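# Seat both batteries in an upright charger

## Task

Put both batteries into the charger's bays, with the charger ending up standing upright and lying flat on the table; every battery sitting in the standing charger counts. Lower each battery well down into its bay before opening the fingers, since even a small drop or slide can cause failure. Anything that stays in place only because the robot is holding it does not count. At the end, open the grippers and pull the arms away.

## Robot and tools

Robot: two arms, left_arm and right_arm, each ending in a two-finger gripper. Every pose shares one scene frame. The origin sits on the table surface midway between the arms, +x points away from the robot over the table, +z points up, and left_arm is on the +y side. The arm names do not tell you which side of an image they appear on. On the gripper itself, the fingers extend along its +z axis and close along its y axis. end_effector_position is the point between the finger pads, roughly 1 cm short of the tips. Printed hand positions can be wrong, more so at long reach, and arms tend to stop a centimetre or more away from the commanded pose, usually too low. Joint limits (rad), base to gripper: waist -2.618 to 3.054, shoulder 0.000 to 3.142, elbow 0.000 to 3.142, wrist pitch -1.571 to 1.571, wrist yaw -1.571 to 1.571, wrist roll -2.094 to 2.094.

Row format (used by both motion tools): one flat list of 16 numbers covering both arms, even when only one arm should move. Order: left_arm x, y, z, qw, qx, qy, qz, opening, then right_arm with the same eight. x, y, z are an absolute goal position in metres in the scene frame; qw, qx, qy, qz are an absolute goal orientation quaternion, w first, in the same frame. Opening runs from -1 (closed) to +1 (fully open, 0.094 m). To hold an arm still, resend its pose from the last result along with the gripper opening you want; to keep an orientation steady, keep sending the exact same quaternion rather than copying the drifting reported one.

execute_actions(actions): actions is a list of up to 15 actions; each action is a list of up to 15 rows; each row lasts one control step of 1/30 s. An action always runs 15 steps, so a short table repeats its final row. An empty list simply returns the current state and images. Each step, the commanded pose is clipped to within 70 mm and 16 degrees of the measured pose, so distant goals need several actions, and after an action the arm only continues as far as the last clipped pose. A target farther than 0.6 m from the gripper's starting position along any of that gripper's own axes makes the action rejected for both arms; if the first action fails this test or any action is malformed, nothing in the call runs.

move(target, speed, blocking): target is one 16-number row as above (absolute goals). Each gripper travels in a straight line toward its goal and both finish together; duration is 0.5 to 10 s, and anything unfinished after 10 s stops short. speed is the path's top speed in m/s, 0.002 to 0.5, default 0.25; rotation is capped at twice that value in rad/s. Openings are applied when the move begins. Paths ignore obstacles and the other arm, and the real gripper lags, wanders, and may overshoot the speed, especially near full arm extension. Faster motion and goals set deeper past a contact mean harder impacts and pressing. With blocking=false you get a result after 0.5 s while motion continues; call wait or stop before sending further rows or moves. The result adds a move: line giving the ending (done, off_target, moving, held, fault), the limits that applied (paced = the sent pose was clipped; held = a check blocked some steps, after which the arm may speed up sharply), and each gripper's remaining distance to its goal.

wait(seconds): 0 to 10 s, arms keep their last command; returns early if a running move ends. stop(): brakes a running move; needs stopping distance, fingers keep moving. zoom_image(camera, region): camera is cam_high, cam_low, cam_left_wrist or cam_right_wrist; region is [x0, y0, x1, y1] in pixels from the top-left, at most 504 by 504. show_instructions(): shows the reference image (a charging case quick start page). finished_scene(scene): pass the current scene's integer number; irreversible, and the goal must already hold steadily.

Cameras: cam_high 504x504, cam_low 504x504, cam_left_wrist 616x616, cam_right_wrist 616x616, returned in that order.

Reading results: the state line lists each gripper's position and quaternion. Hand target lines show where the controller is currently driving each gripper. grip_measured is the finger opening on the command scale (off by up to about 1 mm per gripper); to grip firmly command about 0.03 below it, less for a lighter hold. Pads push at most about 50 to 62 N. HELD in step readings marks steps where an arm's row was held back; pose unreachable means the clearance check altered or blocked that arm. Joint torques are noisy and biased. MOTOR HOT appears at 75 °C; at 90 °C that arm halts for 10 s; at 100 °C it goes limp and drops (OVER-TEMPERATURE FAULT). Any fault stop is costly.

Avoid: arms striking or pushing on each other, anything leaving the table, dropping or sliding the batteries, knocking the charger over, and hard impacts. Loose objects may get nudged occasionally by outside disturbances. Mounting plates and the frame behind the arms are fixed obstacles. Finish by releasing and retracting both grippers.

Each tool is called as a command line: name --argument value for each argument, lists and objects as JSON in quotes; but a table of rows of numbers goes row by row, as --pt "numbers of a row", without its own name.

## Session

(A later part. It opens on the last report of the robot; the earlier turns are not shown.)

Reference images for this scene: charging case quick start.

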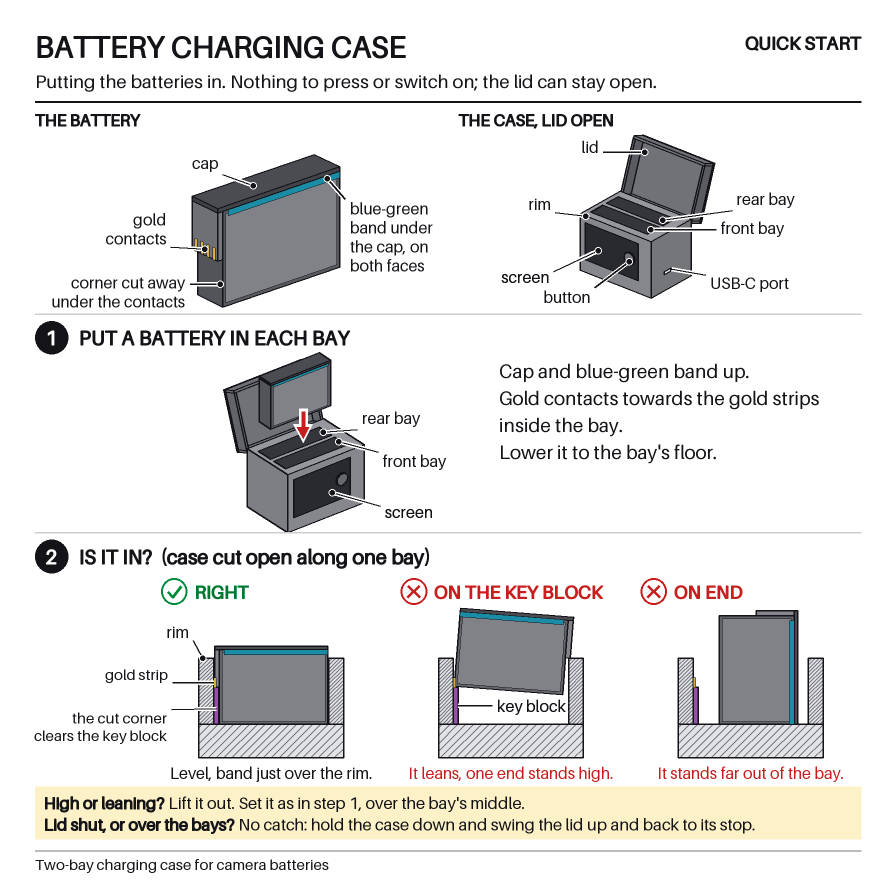

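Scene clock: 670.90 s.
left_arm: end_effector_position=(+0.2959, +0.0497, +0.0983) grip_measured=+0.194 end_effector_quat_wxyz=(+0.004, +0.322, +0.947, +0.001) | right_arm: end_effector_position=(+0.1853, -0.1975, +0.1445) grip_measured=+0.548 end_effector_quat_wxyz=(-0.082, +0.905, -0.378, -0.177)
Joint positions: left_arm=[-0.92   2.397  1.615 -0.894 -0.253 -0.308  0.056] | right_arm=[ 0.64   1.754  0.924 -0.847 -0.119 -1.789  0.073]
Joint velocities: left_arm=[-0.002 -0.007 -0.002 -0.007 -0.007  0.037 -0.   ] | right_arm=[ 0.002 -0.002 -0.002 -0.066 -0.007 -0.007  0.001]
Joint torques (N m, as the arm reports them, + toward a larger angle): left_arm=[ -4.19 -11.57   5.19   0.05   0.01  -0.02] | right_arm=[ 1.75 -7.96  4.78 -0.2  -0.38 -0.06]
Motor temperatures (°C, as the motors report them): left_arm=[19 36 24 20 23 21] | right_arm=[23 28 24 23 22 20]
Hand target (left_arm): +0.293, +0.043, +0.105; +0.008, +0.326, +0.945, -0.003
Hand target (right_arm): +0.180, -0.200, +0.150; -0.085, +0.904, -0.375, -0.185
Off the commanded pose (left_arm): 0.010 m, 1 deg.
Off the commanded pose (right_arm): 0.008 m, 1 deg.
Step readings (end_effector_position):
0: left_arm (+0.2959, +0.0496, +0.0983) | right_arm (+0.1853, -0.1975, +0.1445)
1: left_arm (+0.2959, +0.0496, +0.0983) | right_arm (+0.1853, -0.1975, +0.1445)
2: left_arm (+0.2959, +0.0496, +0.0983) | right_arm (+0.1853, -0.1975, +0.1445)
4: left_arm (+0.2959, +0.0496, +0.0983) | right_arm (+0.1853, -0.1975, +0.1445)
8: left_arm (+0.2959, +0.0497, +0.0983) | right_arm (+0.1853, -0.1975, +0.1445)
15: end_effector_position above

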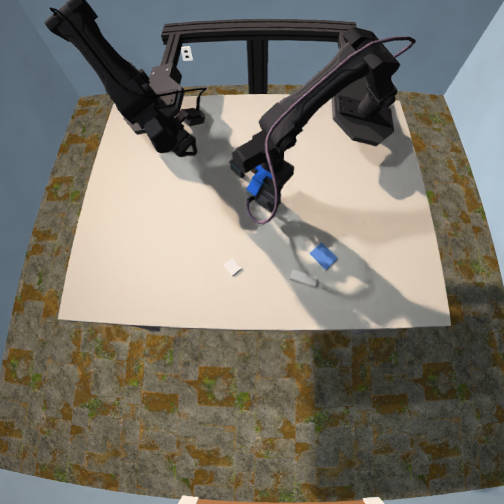

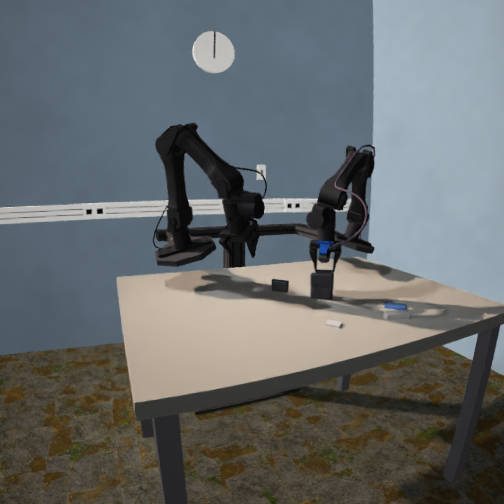

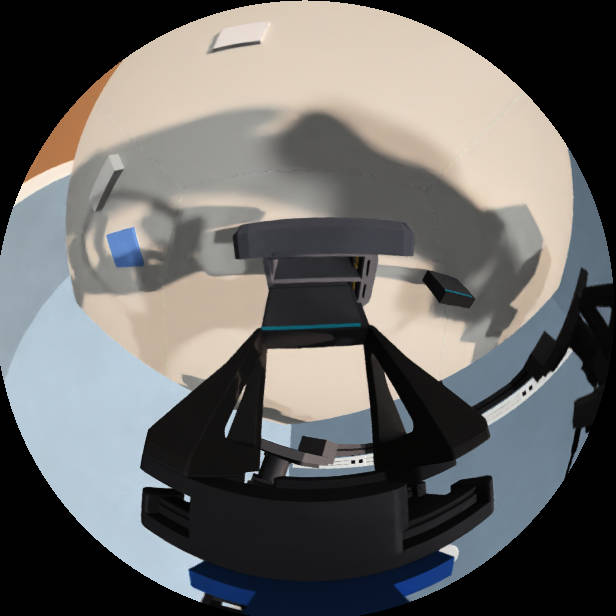

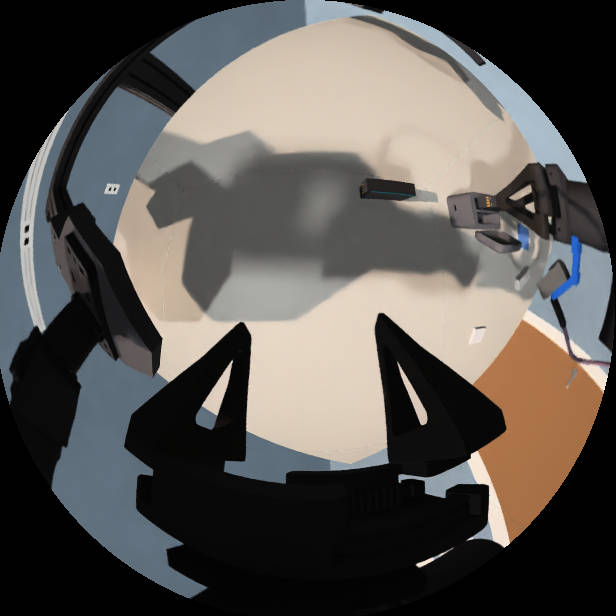

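execute_actions --actions '[[[0.2915,0.0400,0.108,0.008,0.326,0.945,-0.003,0.14,0.18,-0.2,0.15,0.085,-0.905,0.375,0.185,0.55]]]'

zoom_image --camera "cam_left_wrist" --region '[210,180,410,380]'

Scene clock: 674.07 s.
left_arm: end_effector_position=(+0.2920, +0.0504, +0.0990) grip_measured=+0.194 end_effector_quat_wxyz=(-0.000, +0.323, +0.947, +0.004) | right_arm: end_effector_position=(+0.1853, -0.1975, +0.1445) grip_measured=+0.548 end_effector_quat_wxyz=(-0.082, +0.905, -0.378, -0.177)
Joint positions: left_arm=[-0.927  2.397  1.615 -0.907 -0.252 -0.316  0.056] | right_arm=[ 0.64   1.754  0.924 -0.847 -0.119 -1.789  0.073]
Joint velocities: left_arm=[-0.007 -0.022  0.022 -0.022  0.022  0.007  0.   ] | right_arm=[0.002 0.007 0.007 0.007 0.066 0.022 0.   ]
Joint torques (N m, as the arm reports them, + toward a larger angle): left_arm=[ -4.23 -11.39   5.7    0.06   0.02  -0.03] | right_arm=[ 1.75 -7.94  4.73 -0.19 -0.39 -0.1 ]
Motor temperatures (°C, as the motors report them): left_arm=[19 35 24 20 23 21] | right_arm=[23 28 24 23 22 20]
Hand target (left_arm): +0.291, +0.040, +0.108; +0.008, +0.326, +0.945, -0.003
Hand target (right_arm): +0.180, -0.200, +0.150; -0.085, +0.904, -0.375, -0.185
Off the commanded pose (left_arm): 0.014 m, 1 deg.
Off the commanded pose (right_arm): 0.008 m, 1 deg.
Step readings (end_effector_position):
0: left_arm (+0.2959, +0.0497, +0.0983) | right_arm (+0.1853, -0.1975, +0.1445)
1: left_arm (+0.2956, +0.0498, +0.0983) | right_arm (+0.1853, -0.1975, +0.1445)
2: left_arm (+0.2953, +0.0500, +0.0984) | right_arm (+0.1853, -0.1975, +0.1445)
4: left_arm (+0.2944, +0.0500, +0.0986) | right_arm (+0.1853, -0.1975, +0.1445)
8: left_arm (+0.2925, +0.0500, +0.0990) | right_arm (+0.1853, -0.1975, +0.1445)
15: end_effector_position above

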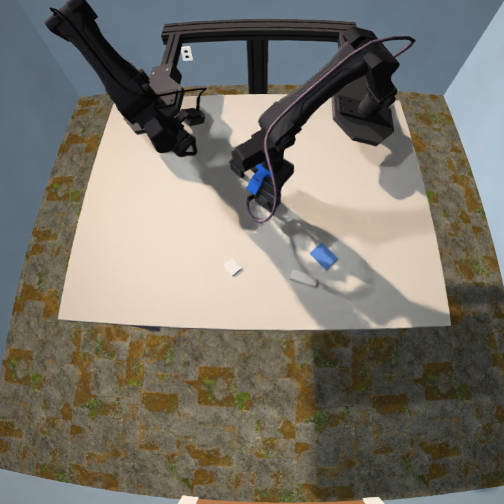

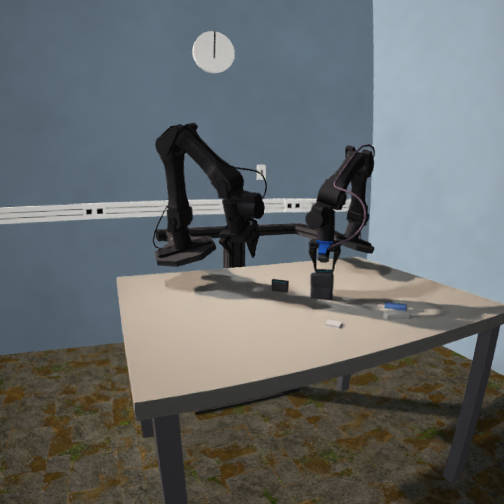

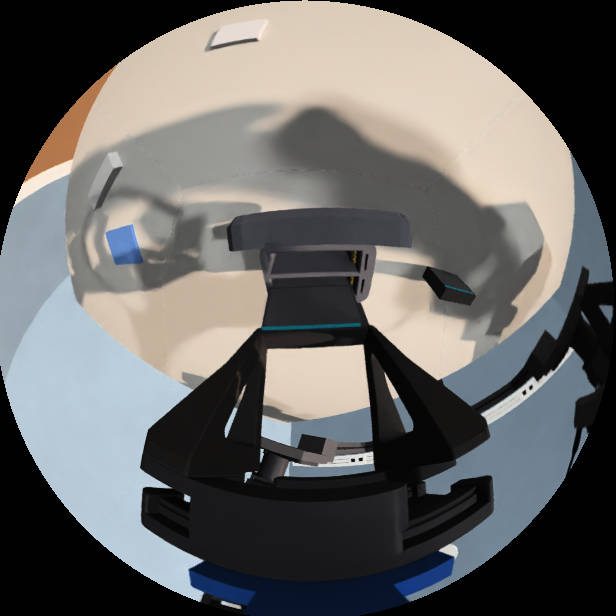

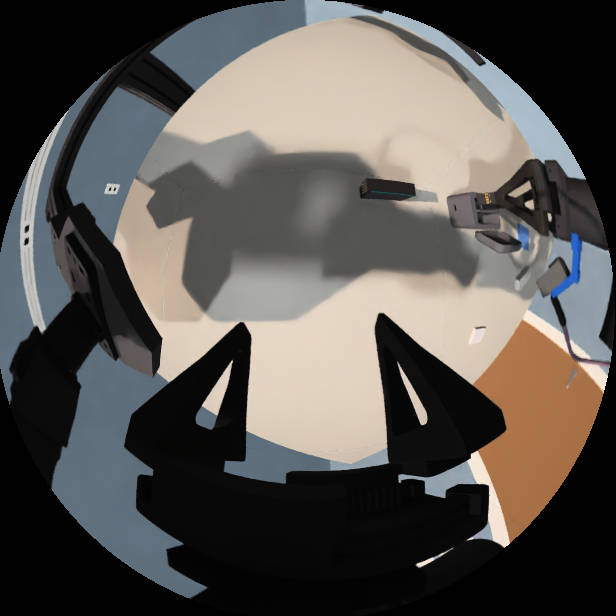

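Region (210, 180, 410, 380) of cam_left_wrist's 616x616 image, scaled by 2.520, with more detail than that image has.

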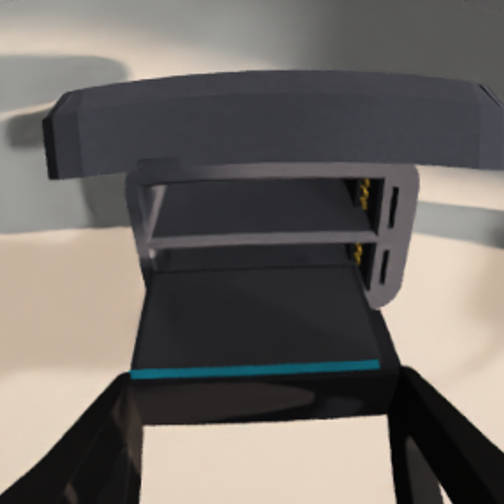

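execute_actions --actions '[[[0.2937,0.0365,0.108,0.021,0.326,0.945,-0.007,0.14,0.18,-0.2,0.15,0.085,-0.905,0.375,0.185,0.55]]]'

zoom_image --camera "cam_left_wrist" --region '[210,180,410,380]'

Scene clock: 684.47 s.
left_arm: end_effector_position=(+0.2929, +0.0491, +0.0990) grip_measured=+0.194 end_effector_quat_wxyz=(+0.002, +0.322, +0.947, +0.003) | right_arm: end_effector_position=(+0.1853, -0.1975, +0.1445) grip_measured=+0.548 end_effector_quat_wxyz=(-0.082, +0.905, -0.378, -0.177)
Joint positions: left_arm=[-0.927  2.397  1.615 -0.9   -0.252 -0.317  0.056] | right_arm=[ 0.64   1.754  0.924 -0.847 -0.119 -1.789  0.073]
Joint velocities: left_arm=[-0.002 -0.007 -0.017  0.095  0.022 -0.037  0.   ] | right_arm=[-0.032 -0.007  0.002  0.037 -0.007  0.022 -0.001]
Joint torques (N m, as the arm reports them, + toward a larger angle): left_arm=[ -4.58 -12.05   4.95   0.28  -0.06  -0.04] | right_arm=[ 1.67 -8.15  4.65 -0.21 -0.39 -0.1 ]
Motor temperatures (°C, as the motors report them): left_arm=[20 35 24 20 23 21] | right_arm=[23 28 24 22 22 20]
Hand target (left_arm): +0.293, +0.037, +0.108; +0.021, +0.326, +0.945, -0.008
Hand target (right_arm): +0.180, -0.200, +0.150; -0.085, +0.904, -0.375, -0.185
Off the commanded pose (left_arm): 0.015 m, 2 deg.
Off the commanded pose (right_arm): 0.008 m, 1 deg.
Step readings (end_effector_position):
0: left_arm (+0.2919, +0.0504, +0.0990) | right_arm (+0.1853, -0.1975, +0.1445)
1: left_arm (+0.2920, +0.0504, +0.0990) | right_arm (+0.1853, -0.1975, +0.1445)
2: left_arm (+0.2922, +0.0501, +0.0990) | right_arm (+0.1853, -0.1975, +0.1445)
4: left_arm (+0.2924, +0.0498, +0.0990) | right_arm (+0.1853, -0.1975, +0.1445)
8: left_arm (+0.2927, +0.0493, +0.0990) | right_arm (+0.1853, -0.1975, +0.1445)
15: end_effector_position above

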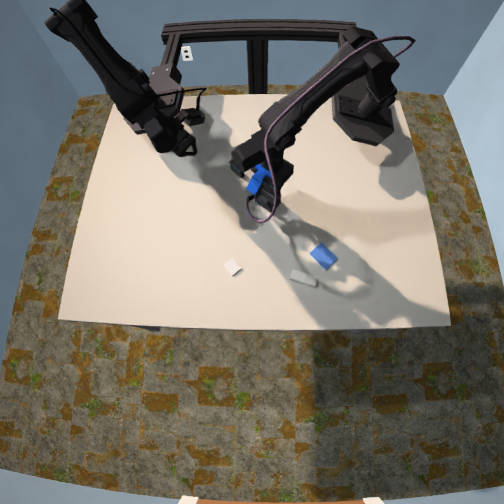

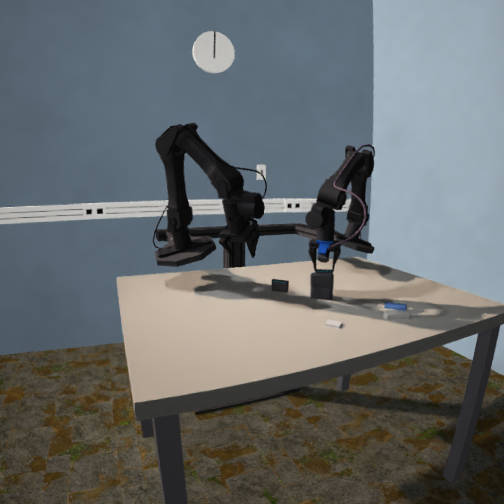

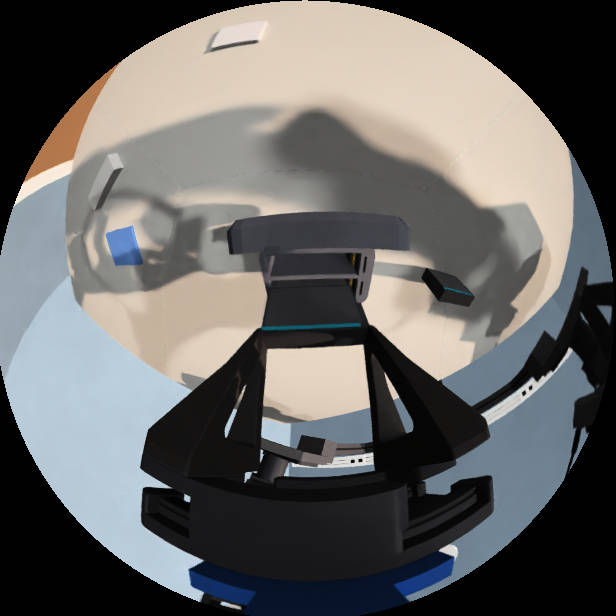

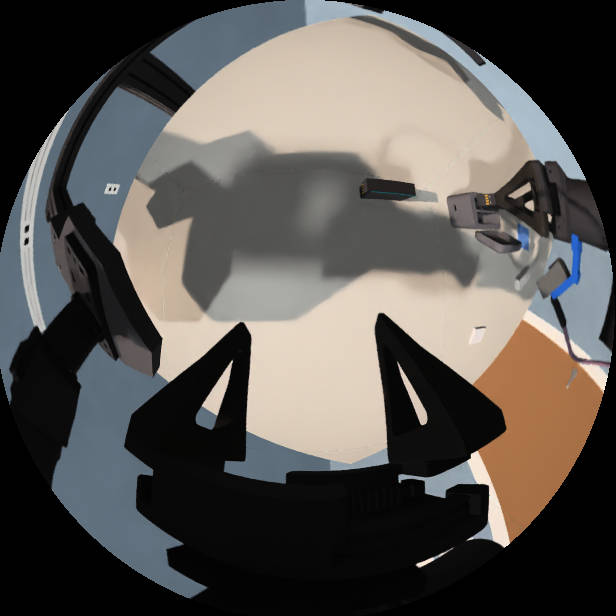

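Region (210, 180, 410, 380) of cam_left_wrist's 616x616 image, scaled by 2.520, with more detail than that image has.

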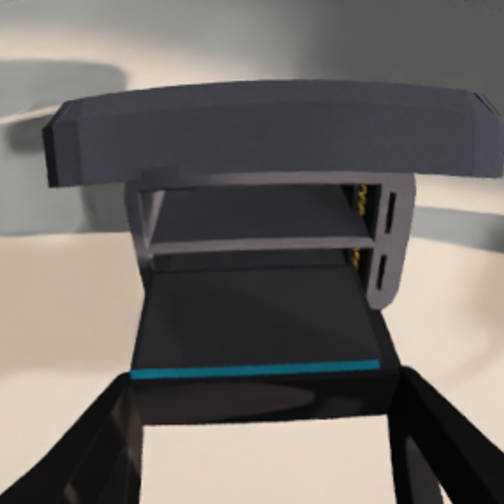

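execute_actions --actions '[[[0.2966,0.0337,0.110,0.025,0.326,0.945,-0.0085,0.14,0.18,-0.2,0.15,0.085,-0.905,0.375,0.185,0.55]]]'

zoom_image --camera "cam_left_wrist" --region '[210,180,410,380]'

Scene clock: 689.90 s.
left_arm: end_effector_position=(+0.2929, +0.0491, +0.0990) grip_measured=+0.194 end_effector_quat_wxyz=(+0.002, +0.322, +0.947, +0.003) | right_arm: end_effector_position=(+0.1853, -0.1975, +0.1445) grip_measured=+0.548 end_effector_quat_wxyz=(-0.082, +0.905, -0.378, -0.177)
Joint positions: left_arm=[-0.927  2.397  1.615 -0.9   -0.252 -0.317  0.056] | right_arm=[ 0.64   1.754  0.924 -0.847 -0.119 -1.789  0.073]
Joint velocities: left_arm=[-0.007 -0.002 -0.007 -0.051 -0.007 -0.022  0.   ] | right_arm=[-0.017 -0.007 -0.007 -0.007 -0.007 -0.007 -0.001]
Joint torques (N m, as the arm reports them, + toward a larger angle): left_arm=[ -4.66 -11.73   5.83   0.27  -0.06   0.  ] | right_arm=[ 1.71 -8.07  4.78 -0.23 -0.37 -0.09]
Motor temperatures (°C, as the motors report them): left_arm=[20 35 24 20 23 21] | right_arm=[23 28 24 22 22 20]
Hand target (left_arm): +0.296, +0.034, +0.110; +0.025, +0.326, +0.945, -0.009
Hand target (right_arm): +0.180, -0.200, +0.150; -0.085, +0.904, -0.375, -0.185
Off the commanded pose (left_arm): 0.019 m, 3 deg.
Off the commanded pose (right_arm): 0.008 m, 1 deg.
Step readings (end_effector_position):
0: left_arm (+0.2929, +0.0491, +0.0990) | right_arm (+0.1853, -0.1975, +0.1445)
1: left_arm (+0.2929, +0.0491, +0.0990) | right_arm (+0.1853, -0.1975, +0.1445)
2: left_arm (+0.2929, +0.0491, +0.0990) | right_arm (+0.1853, -0.1975, +0.1445)
4: left_arm (+0.2929, +0.0491, +0.0990) | right_arm (+0.1853, -0.1975, +0.1445)
8: left_arm (+0.2929, +0.0491, +0.0990) | right_arm (+0.1853, -0.1975, +0.1445)
15: end_effector_position above

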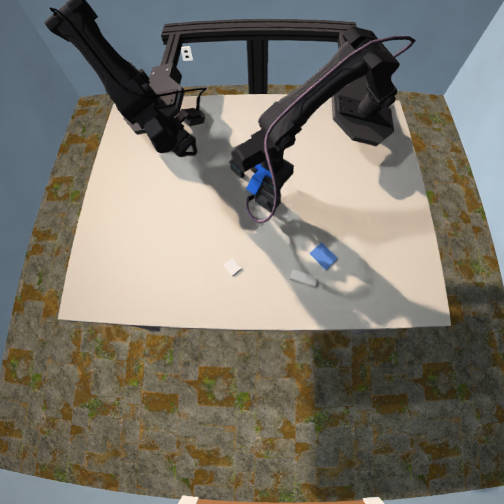

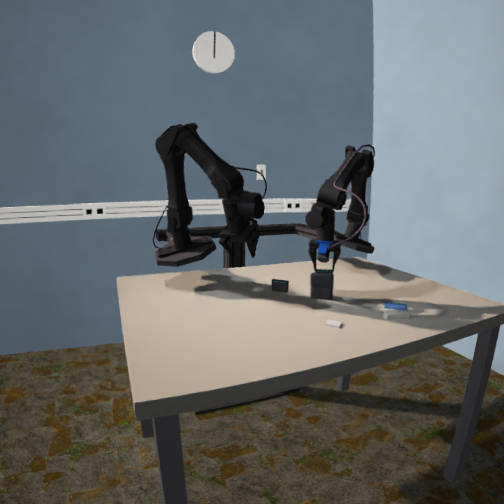

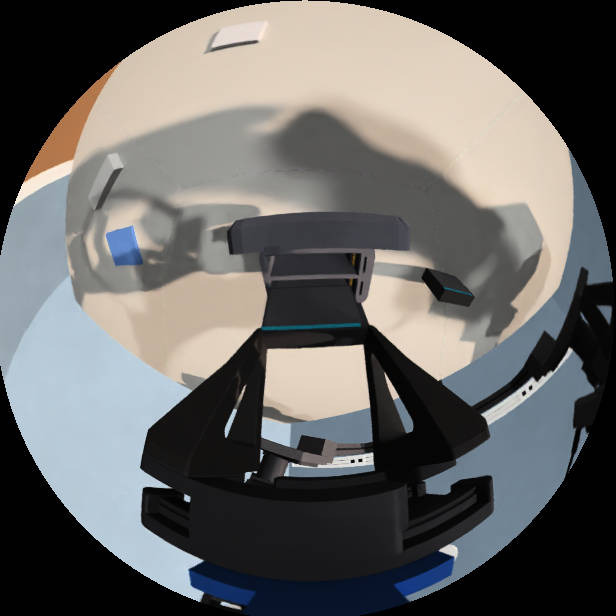

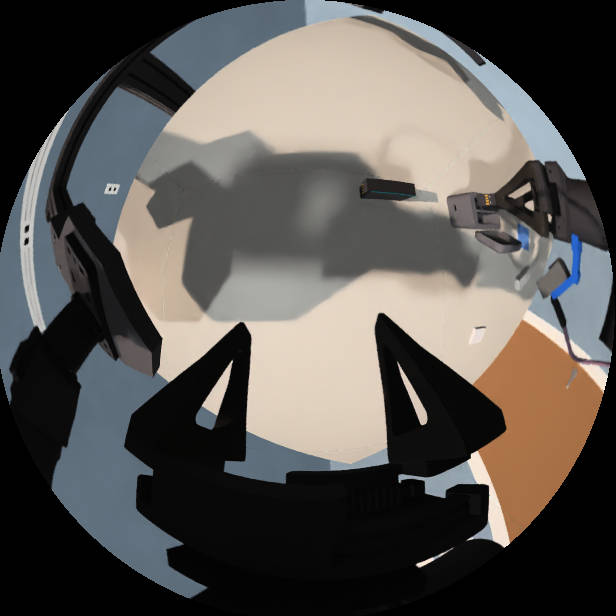

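Region (210, 180, 410, 380) of cam_left_wrist's 616x616 image, scaled by 2.520, with more detail than that image has.

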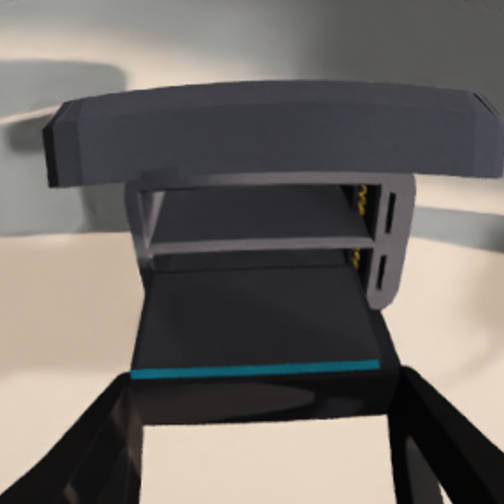

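execute_actions --actions '[[[0.2915,0.0418,0.105,0.033,0.326,0.945,-0.011,0.14,0.18,-0.2,0.15,0.085,-0.905,0.375,0.185,0.55]]]'

zoom_image --camera "cam_left_wrist" --region '[210,180,410,380]'

Scene clock: 699.57 s.
left_arm: end_effector_position=(+0.2926, +0.0490, +0.0981) grip_measured=+0.194 end_effector_quat_wxyz=(+0.015, +0.320, +0.947, -0.003) | right_arm: end_effector_position=(+0.1853, -0.1975, +0.1445) grip_measured=+0.548 end_effector_quat_wxyz=(-0.082, +0.905, -0.378, -0.177)
Joint positions: left_arm=[-0.93   2.374  1.569 -0.849 -0.258 -0.317  0.056] | right_arm=[ 0.64   1.754  0.924 -0.847 -0.119 -1.789  0.073]
Joint velocities: left_arm=[-0.012  0.007  0.007 -0.037  0.007  0.022  0.   ] | right_arm=[-0.012 -0.002 -0.017  0.037 -0.022 -0.095 -0.001]
Joint torques (N m, as the arm reports them, + toward a larger angle): left_arm=[ -4.19 -12.85   3.14   0.43  -0.08   0.09] | right_arm=[ 1.78 -8.07  4.65 -0.22 -0.38 -0.11]
Motor temperatures (°C, as the motors report them): left_arm=[20 36 24 20 23 21] | right_arm=[23 28 24 22 22 20]
Hand target (left_arm): +0.291, +0.042, +0.105; +0.032, +0.326, +0.945, -0.011
Hand target (right_arm): +0.180, -0.200, +0.150; -0.085, +0.904, -0.375, -0.185
Off the commanded pose (left_arm): 0.010 m, 2 deg.
Off the commanded pose (right_arm): 0.008 m, 1 deg.
Step readings (end_effector_position):
0: left_arm (+0.2929, +0.0491, +0.0990) | right_arm (+0.1853, -0.1975, +0.1445)
1: left_arm (+0.2930, +0.0488, +0.0982) | right_arm (+0.1853, -0.1975, +0.1445)
2: left_arm (+0.2929, +0.0490, +0.0978) | right_arm (+0.1853, -0.1975, +0.1445)
4: left_arm (+0.2921, +0.0496, +0.0981) | right_arm (+0.1853, -0.1975, +0.1445)
8: left_arm (+0.2926, +0.0490, +0.0980) | right_arm (+0.1853, -0.1975, +0.1445)
15: end_effector_position above

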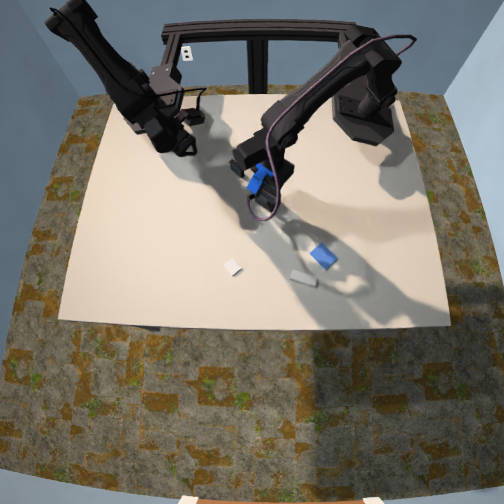

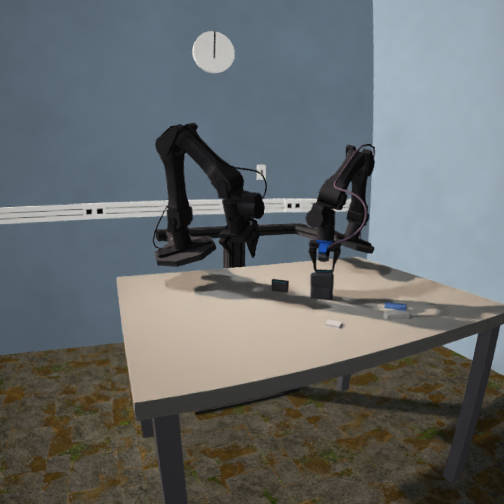

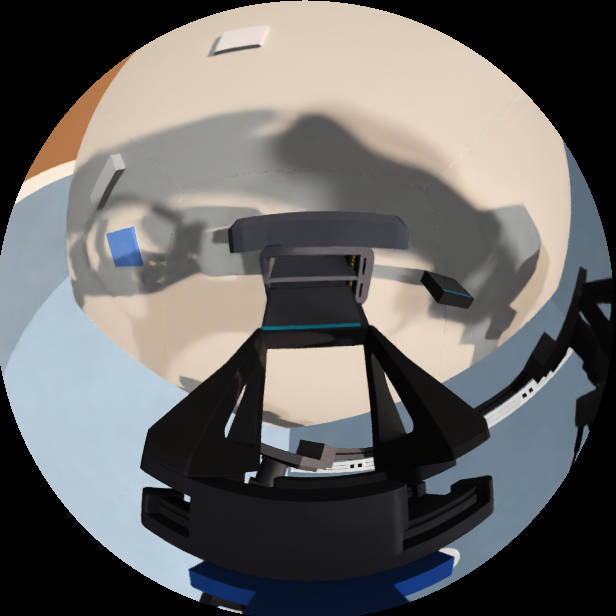

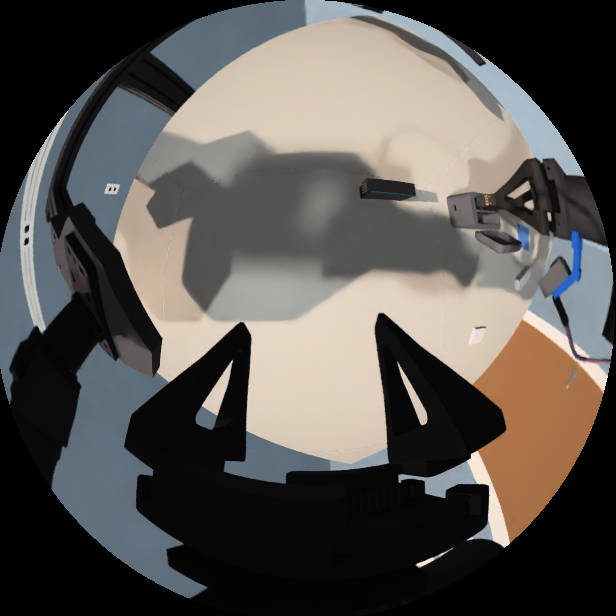

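Region (210, 180, 410, 380) of cam_left_wrist's 616x616 image, scaled by 2.520, with more detail than that image has.

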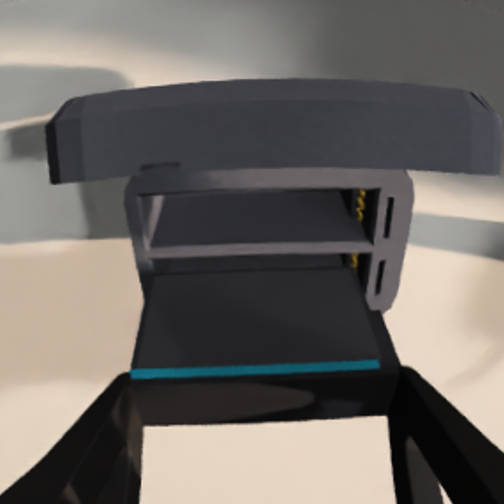

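execute_actions --actions '[[[0.2925,0.0412,0.097,0.021,0.326,0.945,-0.007,0.14,0.18,-0.2,0.15,0.085,-0.905,0.375,0.185,0.55]]]'

zoom_image --camera "cam_left_wrist" --region '[210,180,410,380]'

Scene clock: 702.30 s.
left_arm: end_effector_position=(+0.2926, +0.0490, +0.0981) grip_measured=+0.194 end_effector_quat_wxyz=(+0.015, +0.321, +0.947, -0.003) | right_arm: end_effector_position=(+0.1853, -0.1975, +0.1445) grip_measured=+0.548 end_effector_quat_wxyz=(-0.082, +0.905, -0.378, -0.177)
Joint positions: left_arm=[-0.93   2.374  1.569 -0.849 -0.258 -0.314  0.056] | right_arm=[ 0.64   1.754  0.924 -0.847 -0.119 -1.789  0.073]
Joint velocities: left_arm=[ 0.012 -0.007  0.007 -0.037  0.007 -0.022 -0.   ] | right_arm=[-0.017 -0.017 -0.002  0.051  0.007 -0.007 -0.   ]
Joint torques (N m, as the arm reports them, + toward a larger angle): left_arm=[-3.59 -9.79  4.95  0.27 -0.03  0.05] | right_arm=[ 1.69 -8.    4.67 -0.21 -0.4  -0.1 ]
Motor temperatures (°C, as the motors report them): left_arm=[20 36 24 20 23 21] | right_arm=[23 28 24 22 22 20]
Hand target (left_arm): +0.292, +0.041, +0.097; +0.021, +0.326, +0.945, -0.007
Hand target (right_arm): +0.180, -0.200, +0.150; -0.085, +0.904, -0.375, -0.185
Off the commanded pose (left_arm): 0.008 m, 1 deg.
Off the commanded pose (right_arm): 0.008 m, 1 deg.
Step readings (end_effector_position):
0: left_arm (+0.2926, +0.0490, +0.0981) | right_arm (+0.1853, -0.1975, +0.1445)
1: left_arm (+0.2926, +0.0490, +0.0981) | right_arm (+0.1853, -0.1975, +0.1445)
2: left_arm (+0.2926, +0.0490, +0.0981) | right_arm (+0.1853, -0.1975, +0.1445)
4: left_arm (+0.2926, +0.0490, +0.0981) | right_arm (+0.1853, -0.1975, +0.1445)
8: left_arm (+0.2926, +0.0490, +0.0981) | right_arm (+0.1853, -0.1975, +0.1445)
15: end_effector_position above

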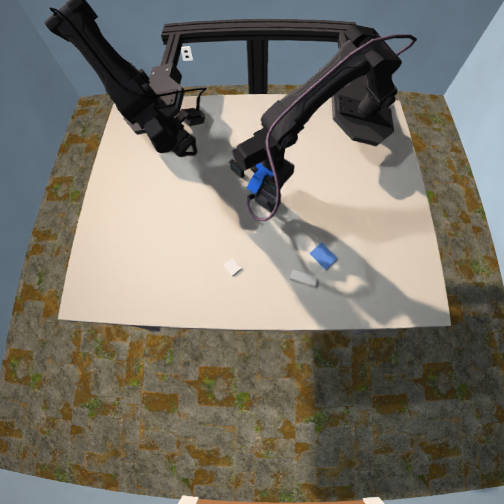

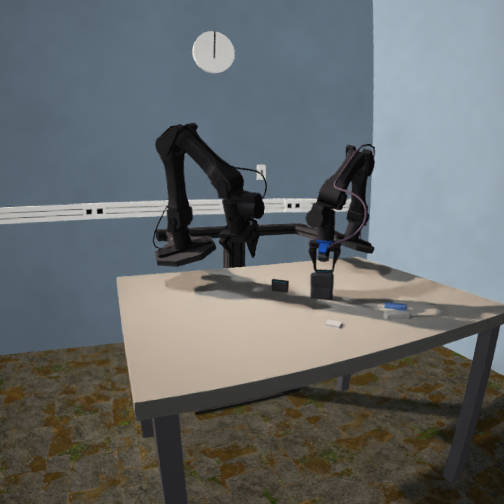

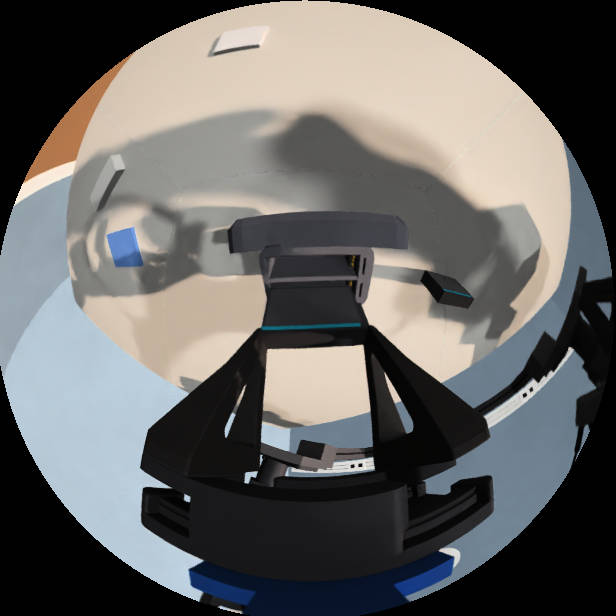

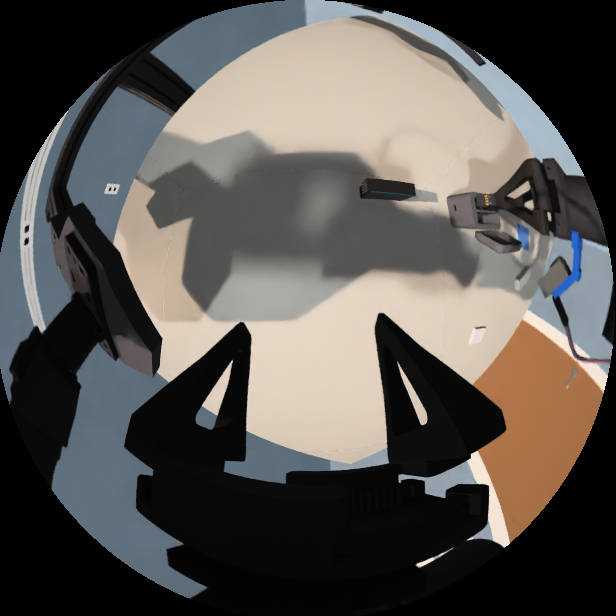

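Region (210, 180, 410, 380) of cam_left_wrist's 616x616 image, scaled by 2.520, with more detail than that image has.

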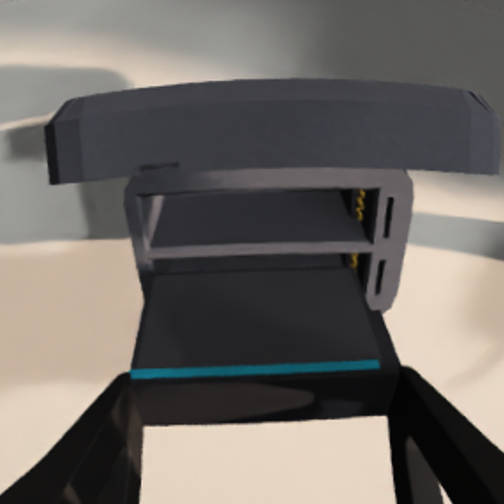

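move --target '[0.2925,0.0412,0.099,0.021,0.326,0.945,-0.007,0.14,0.20,-0.11,0.12,0.310,-0.397,0.852,0.1445,0.2]' --speed 0.2

zoom_image --camera "cam_right_wrist" --region '[200,100,420,320]'

Scene clock: 715.10 s.
left_arm: end_effector_position=(+0.2926, +0.0490, +0.0981) grip_measured=+0.194 end_effector_quat_wxyz=(+0.015, +0.321, +0.947, -0.003) | right_arm: end_effector_position=(+0.2037, -0.1142, +0.1163) grip_measured=+0.202 end_effector_quat_wxyz=(+0.303, -0.400, +0.854, +0.135)
Joint positions: left_arm=[-0.93   2.374  1.569 -0.849 -0.258 -0.314  0.056] | right_arm=[ 0.997  1.766  0.422  0.34   0.227 -0.118  0.056]
Joint velocities: left_arm=[-0.022 -0.007 -0.002 -0.081  0.022  0.007  0.002] | right_arm=[-0.032  0.017  0.012 -0.022 -0.051  0.037  0.   ]
Joint torques (N m, as the arm reports them, + toward a larger angle): left_arm=[ -3.61 -10.06   5.14   0.24  -0.02   0.06] | right_arm=[ 2.97 -4.19  3.85  1.66  0.04  0.06]
Motor temperatures (°C, as the motors report them): left_arm=[20 35 24 20 23 21] | right_arm=[23 28 24 23 22 20]
Hand target (left_arm): +0.292, +0.041, +0.099; +0.021, +0.326, +0.945, -0.007
Hand target (right_arm): +0.201, -0.111, +0.117; +0.310, -0.400, +0.851, +0.137
Off the commanded pose (left_arm): 0.008 m, 1 deg.
Off the commanded pose (right_arm): 0.007 m, 1 deg.
move: done

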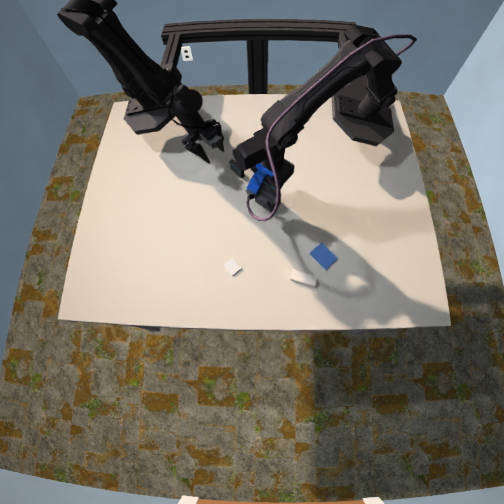

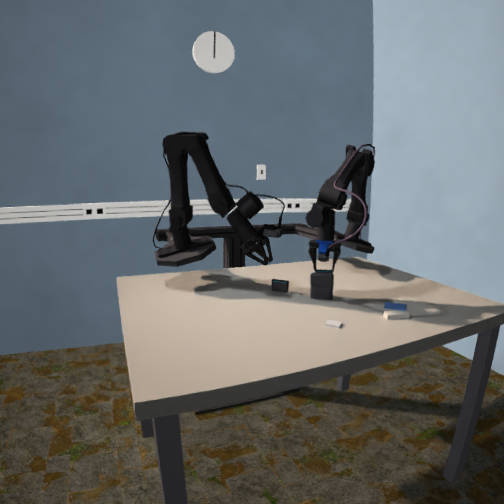

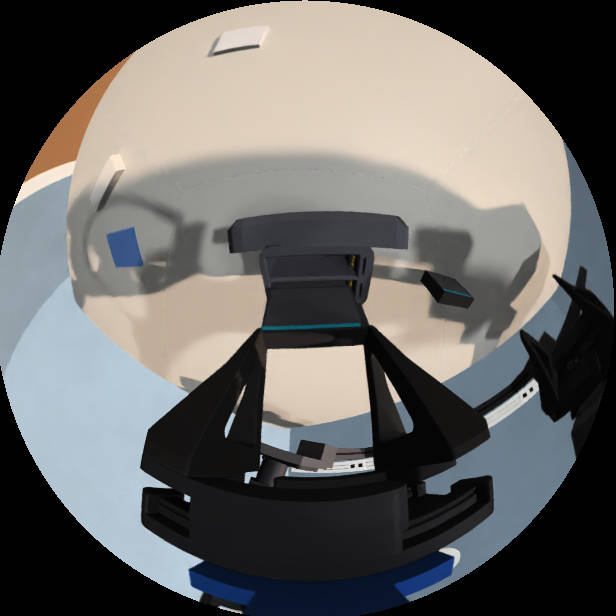

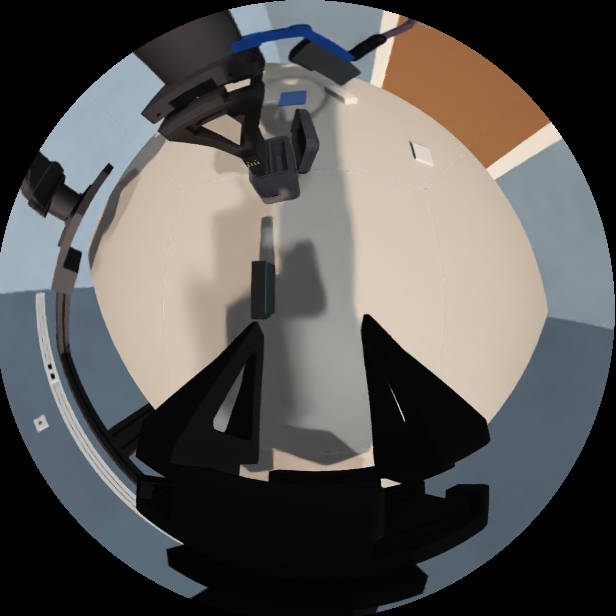

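Region (200, 100, 420, 320) of cam_right_wrist's 616x616 image, scaled by 2.291, with more detail than that image has.

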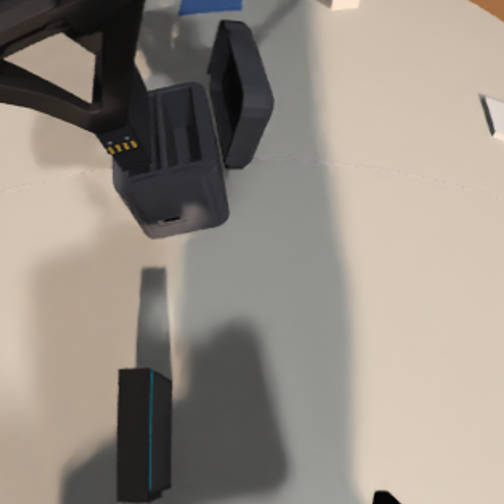

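zoom_image --camera "cam_right_wrist" --region '[225,115,325,215]'

Region (225, 115, 325, 215) of cam_right_wrist's 616x616 image, scaled by 5.040, with more detail than that image has.

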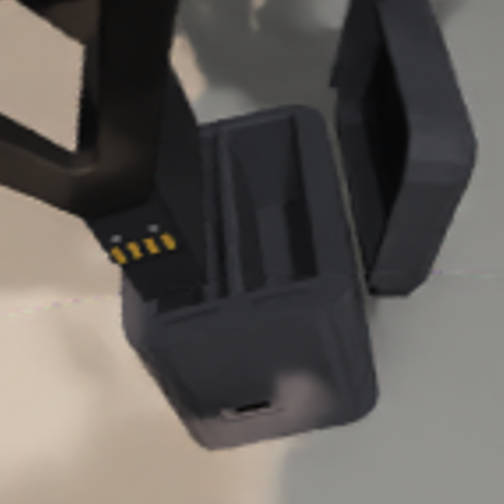

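execute_actions --actions '[[[0.2935,0.0405,0.090,0.021,0.326,0.945,-0.007,0.14,0.20,-0.11,0.12,0.310,-0.397,0.852,0.1445,0.2]]]'

zoom_image --camera "cam_right_wrist" --region '[225,115,325,215]'

zoom_image --camera "cam_left_wrist" --region '[210,180,410,380]'

Scene clock: 723.37 s.
left_arm: end_effector_position=(+0.2927, +0.0487, +0.0972) grip_measured=+0.194 end_effector_quat_wxyz=(+0.016, +0.323, +0.946, -0.003) | right_arm: end_effector_position=(+0.2040, -0.1142, +0.1163) grip_measured=+0.202 end_effector_quat_wxyz=(+0.303, -0.396, +0.856, +0.136)
Joint positions: left_arm=[-0.93   2.376  1.569 -0.846 -0.259 -0.309  0.056] | right_arm=[ 0.997  1.766  0.422  0.341  0.228 -0.108  0.056]
Joint velocities: left_arm=[ 0.002 -0.022  0.012 -0.007  0.037 -0.007  0.   ] | right_arm=[-0.007 -0.007 -0.007 -0.007  0.022 -0.007  0.   ]
Joint torques (N m, as the arm reports them, + toward a larger angle): left_arm=[-3.34 -8.76  4.74  0.41 -0.03  0.06] | right_arm=[ 3.05 -5.64  3.93  1.54 -0.08  0.04]
Motor temperatures (°C, as the motors report them): left_arm=[20 35 24 20 23 21] | right_arm=[24 27 24 24 22 20]
Hand target (left_arm): +0.293, +0.041, +0.090; +0.021, +0.326, +0.945, -0.007
Hand target (right_arm): +0.200, -0.110, +0.120; +0.310, -0.397, +0.852, +0.144
Off the commanded pose (left_arm): 0.011 m, 1 deg.
Off the commanded pose (right_arm): 0.007 m, 1 deg.
Step readings (end_effector_position):
0: left_arm (+0.2926, +0.0490, +0.0981) | right_arm (+0.2040, -0.1142, +0.1163)
1: left_arm (+0.2924, +0.0491, +0.0974) | right_arm (+0.2040, -0.1142, +0.1163)
2: left_arm (+0.2927, +0.0488, +0.0972) | right_arm (+0.2040, -0.1142, +0.1163)
4: left_arm (+0.2927, +0.0487, +0.0972) | right_arm (+0.2040, -0.1142, +0.1163)
8: left_arm (+0.2927, +0.0487, +0.0972) | right_arm (+0.2040, -0.1142, +0.1163)
15: end_effector_position above

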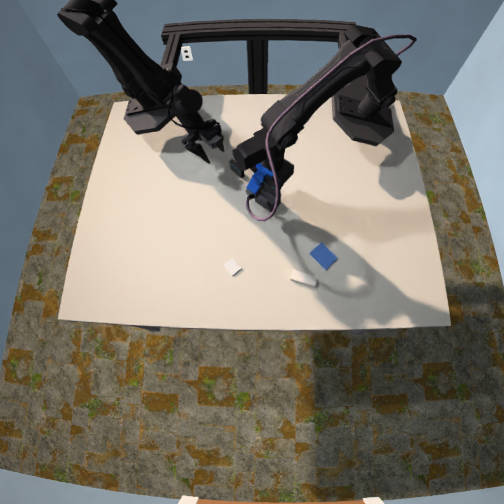

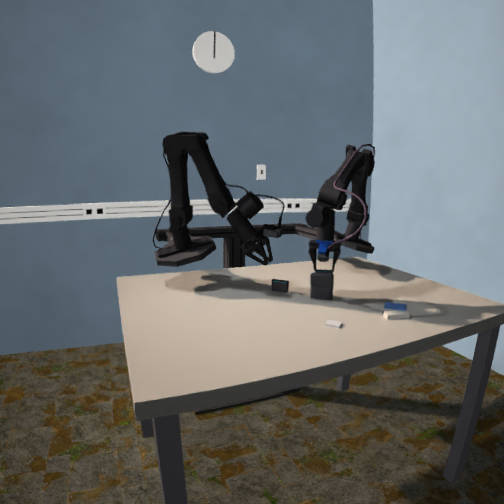

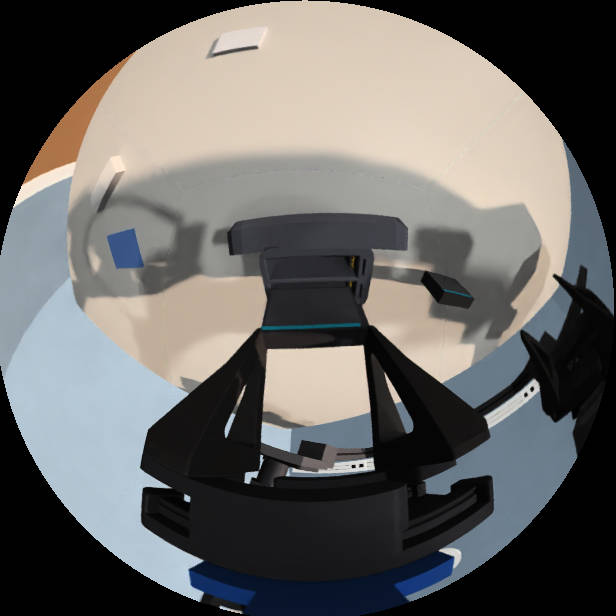

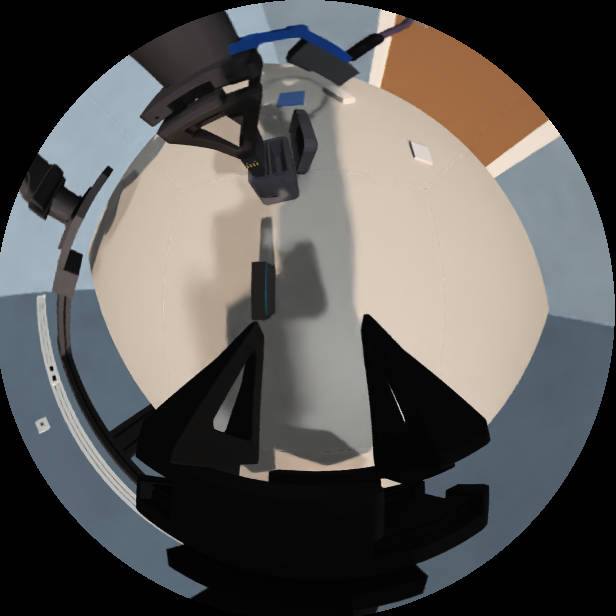

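Region (225, 115, 325, 215) of cam_right_wrist's 616x616 image, scaled by 5.040, with more detail than that image has.

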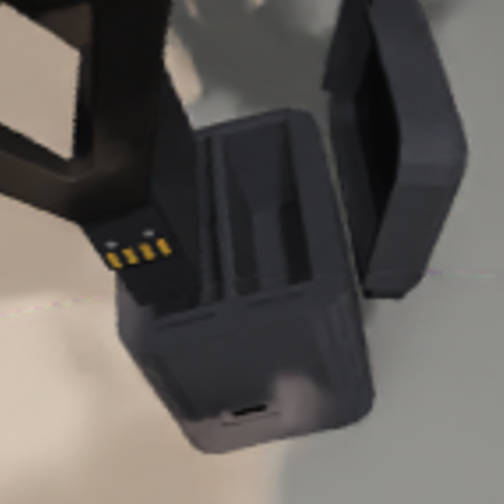

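Region (210, 180, 410, 380) of cam_left_wrist's 616x616 image, scaled by 2.520, with more detail than that image has.

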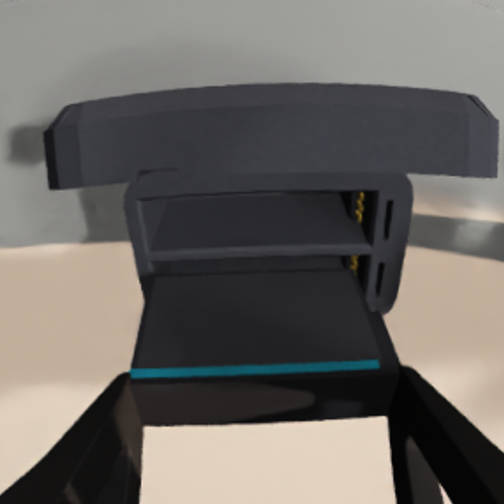

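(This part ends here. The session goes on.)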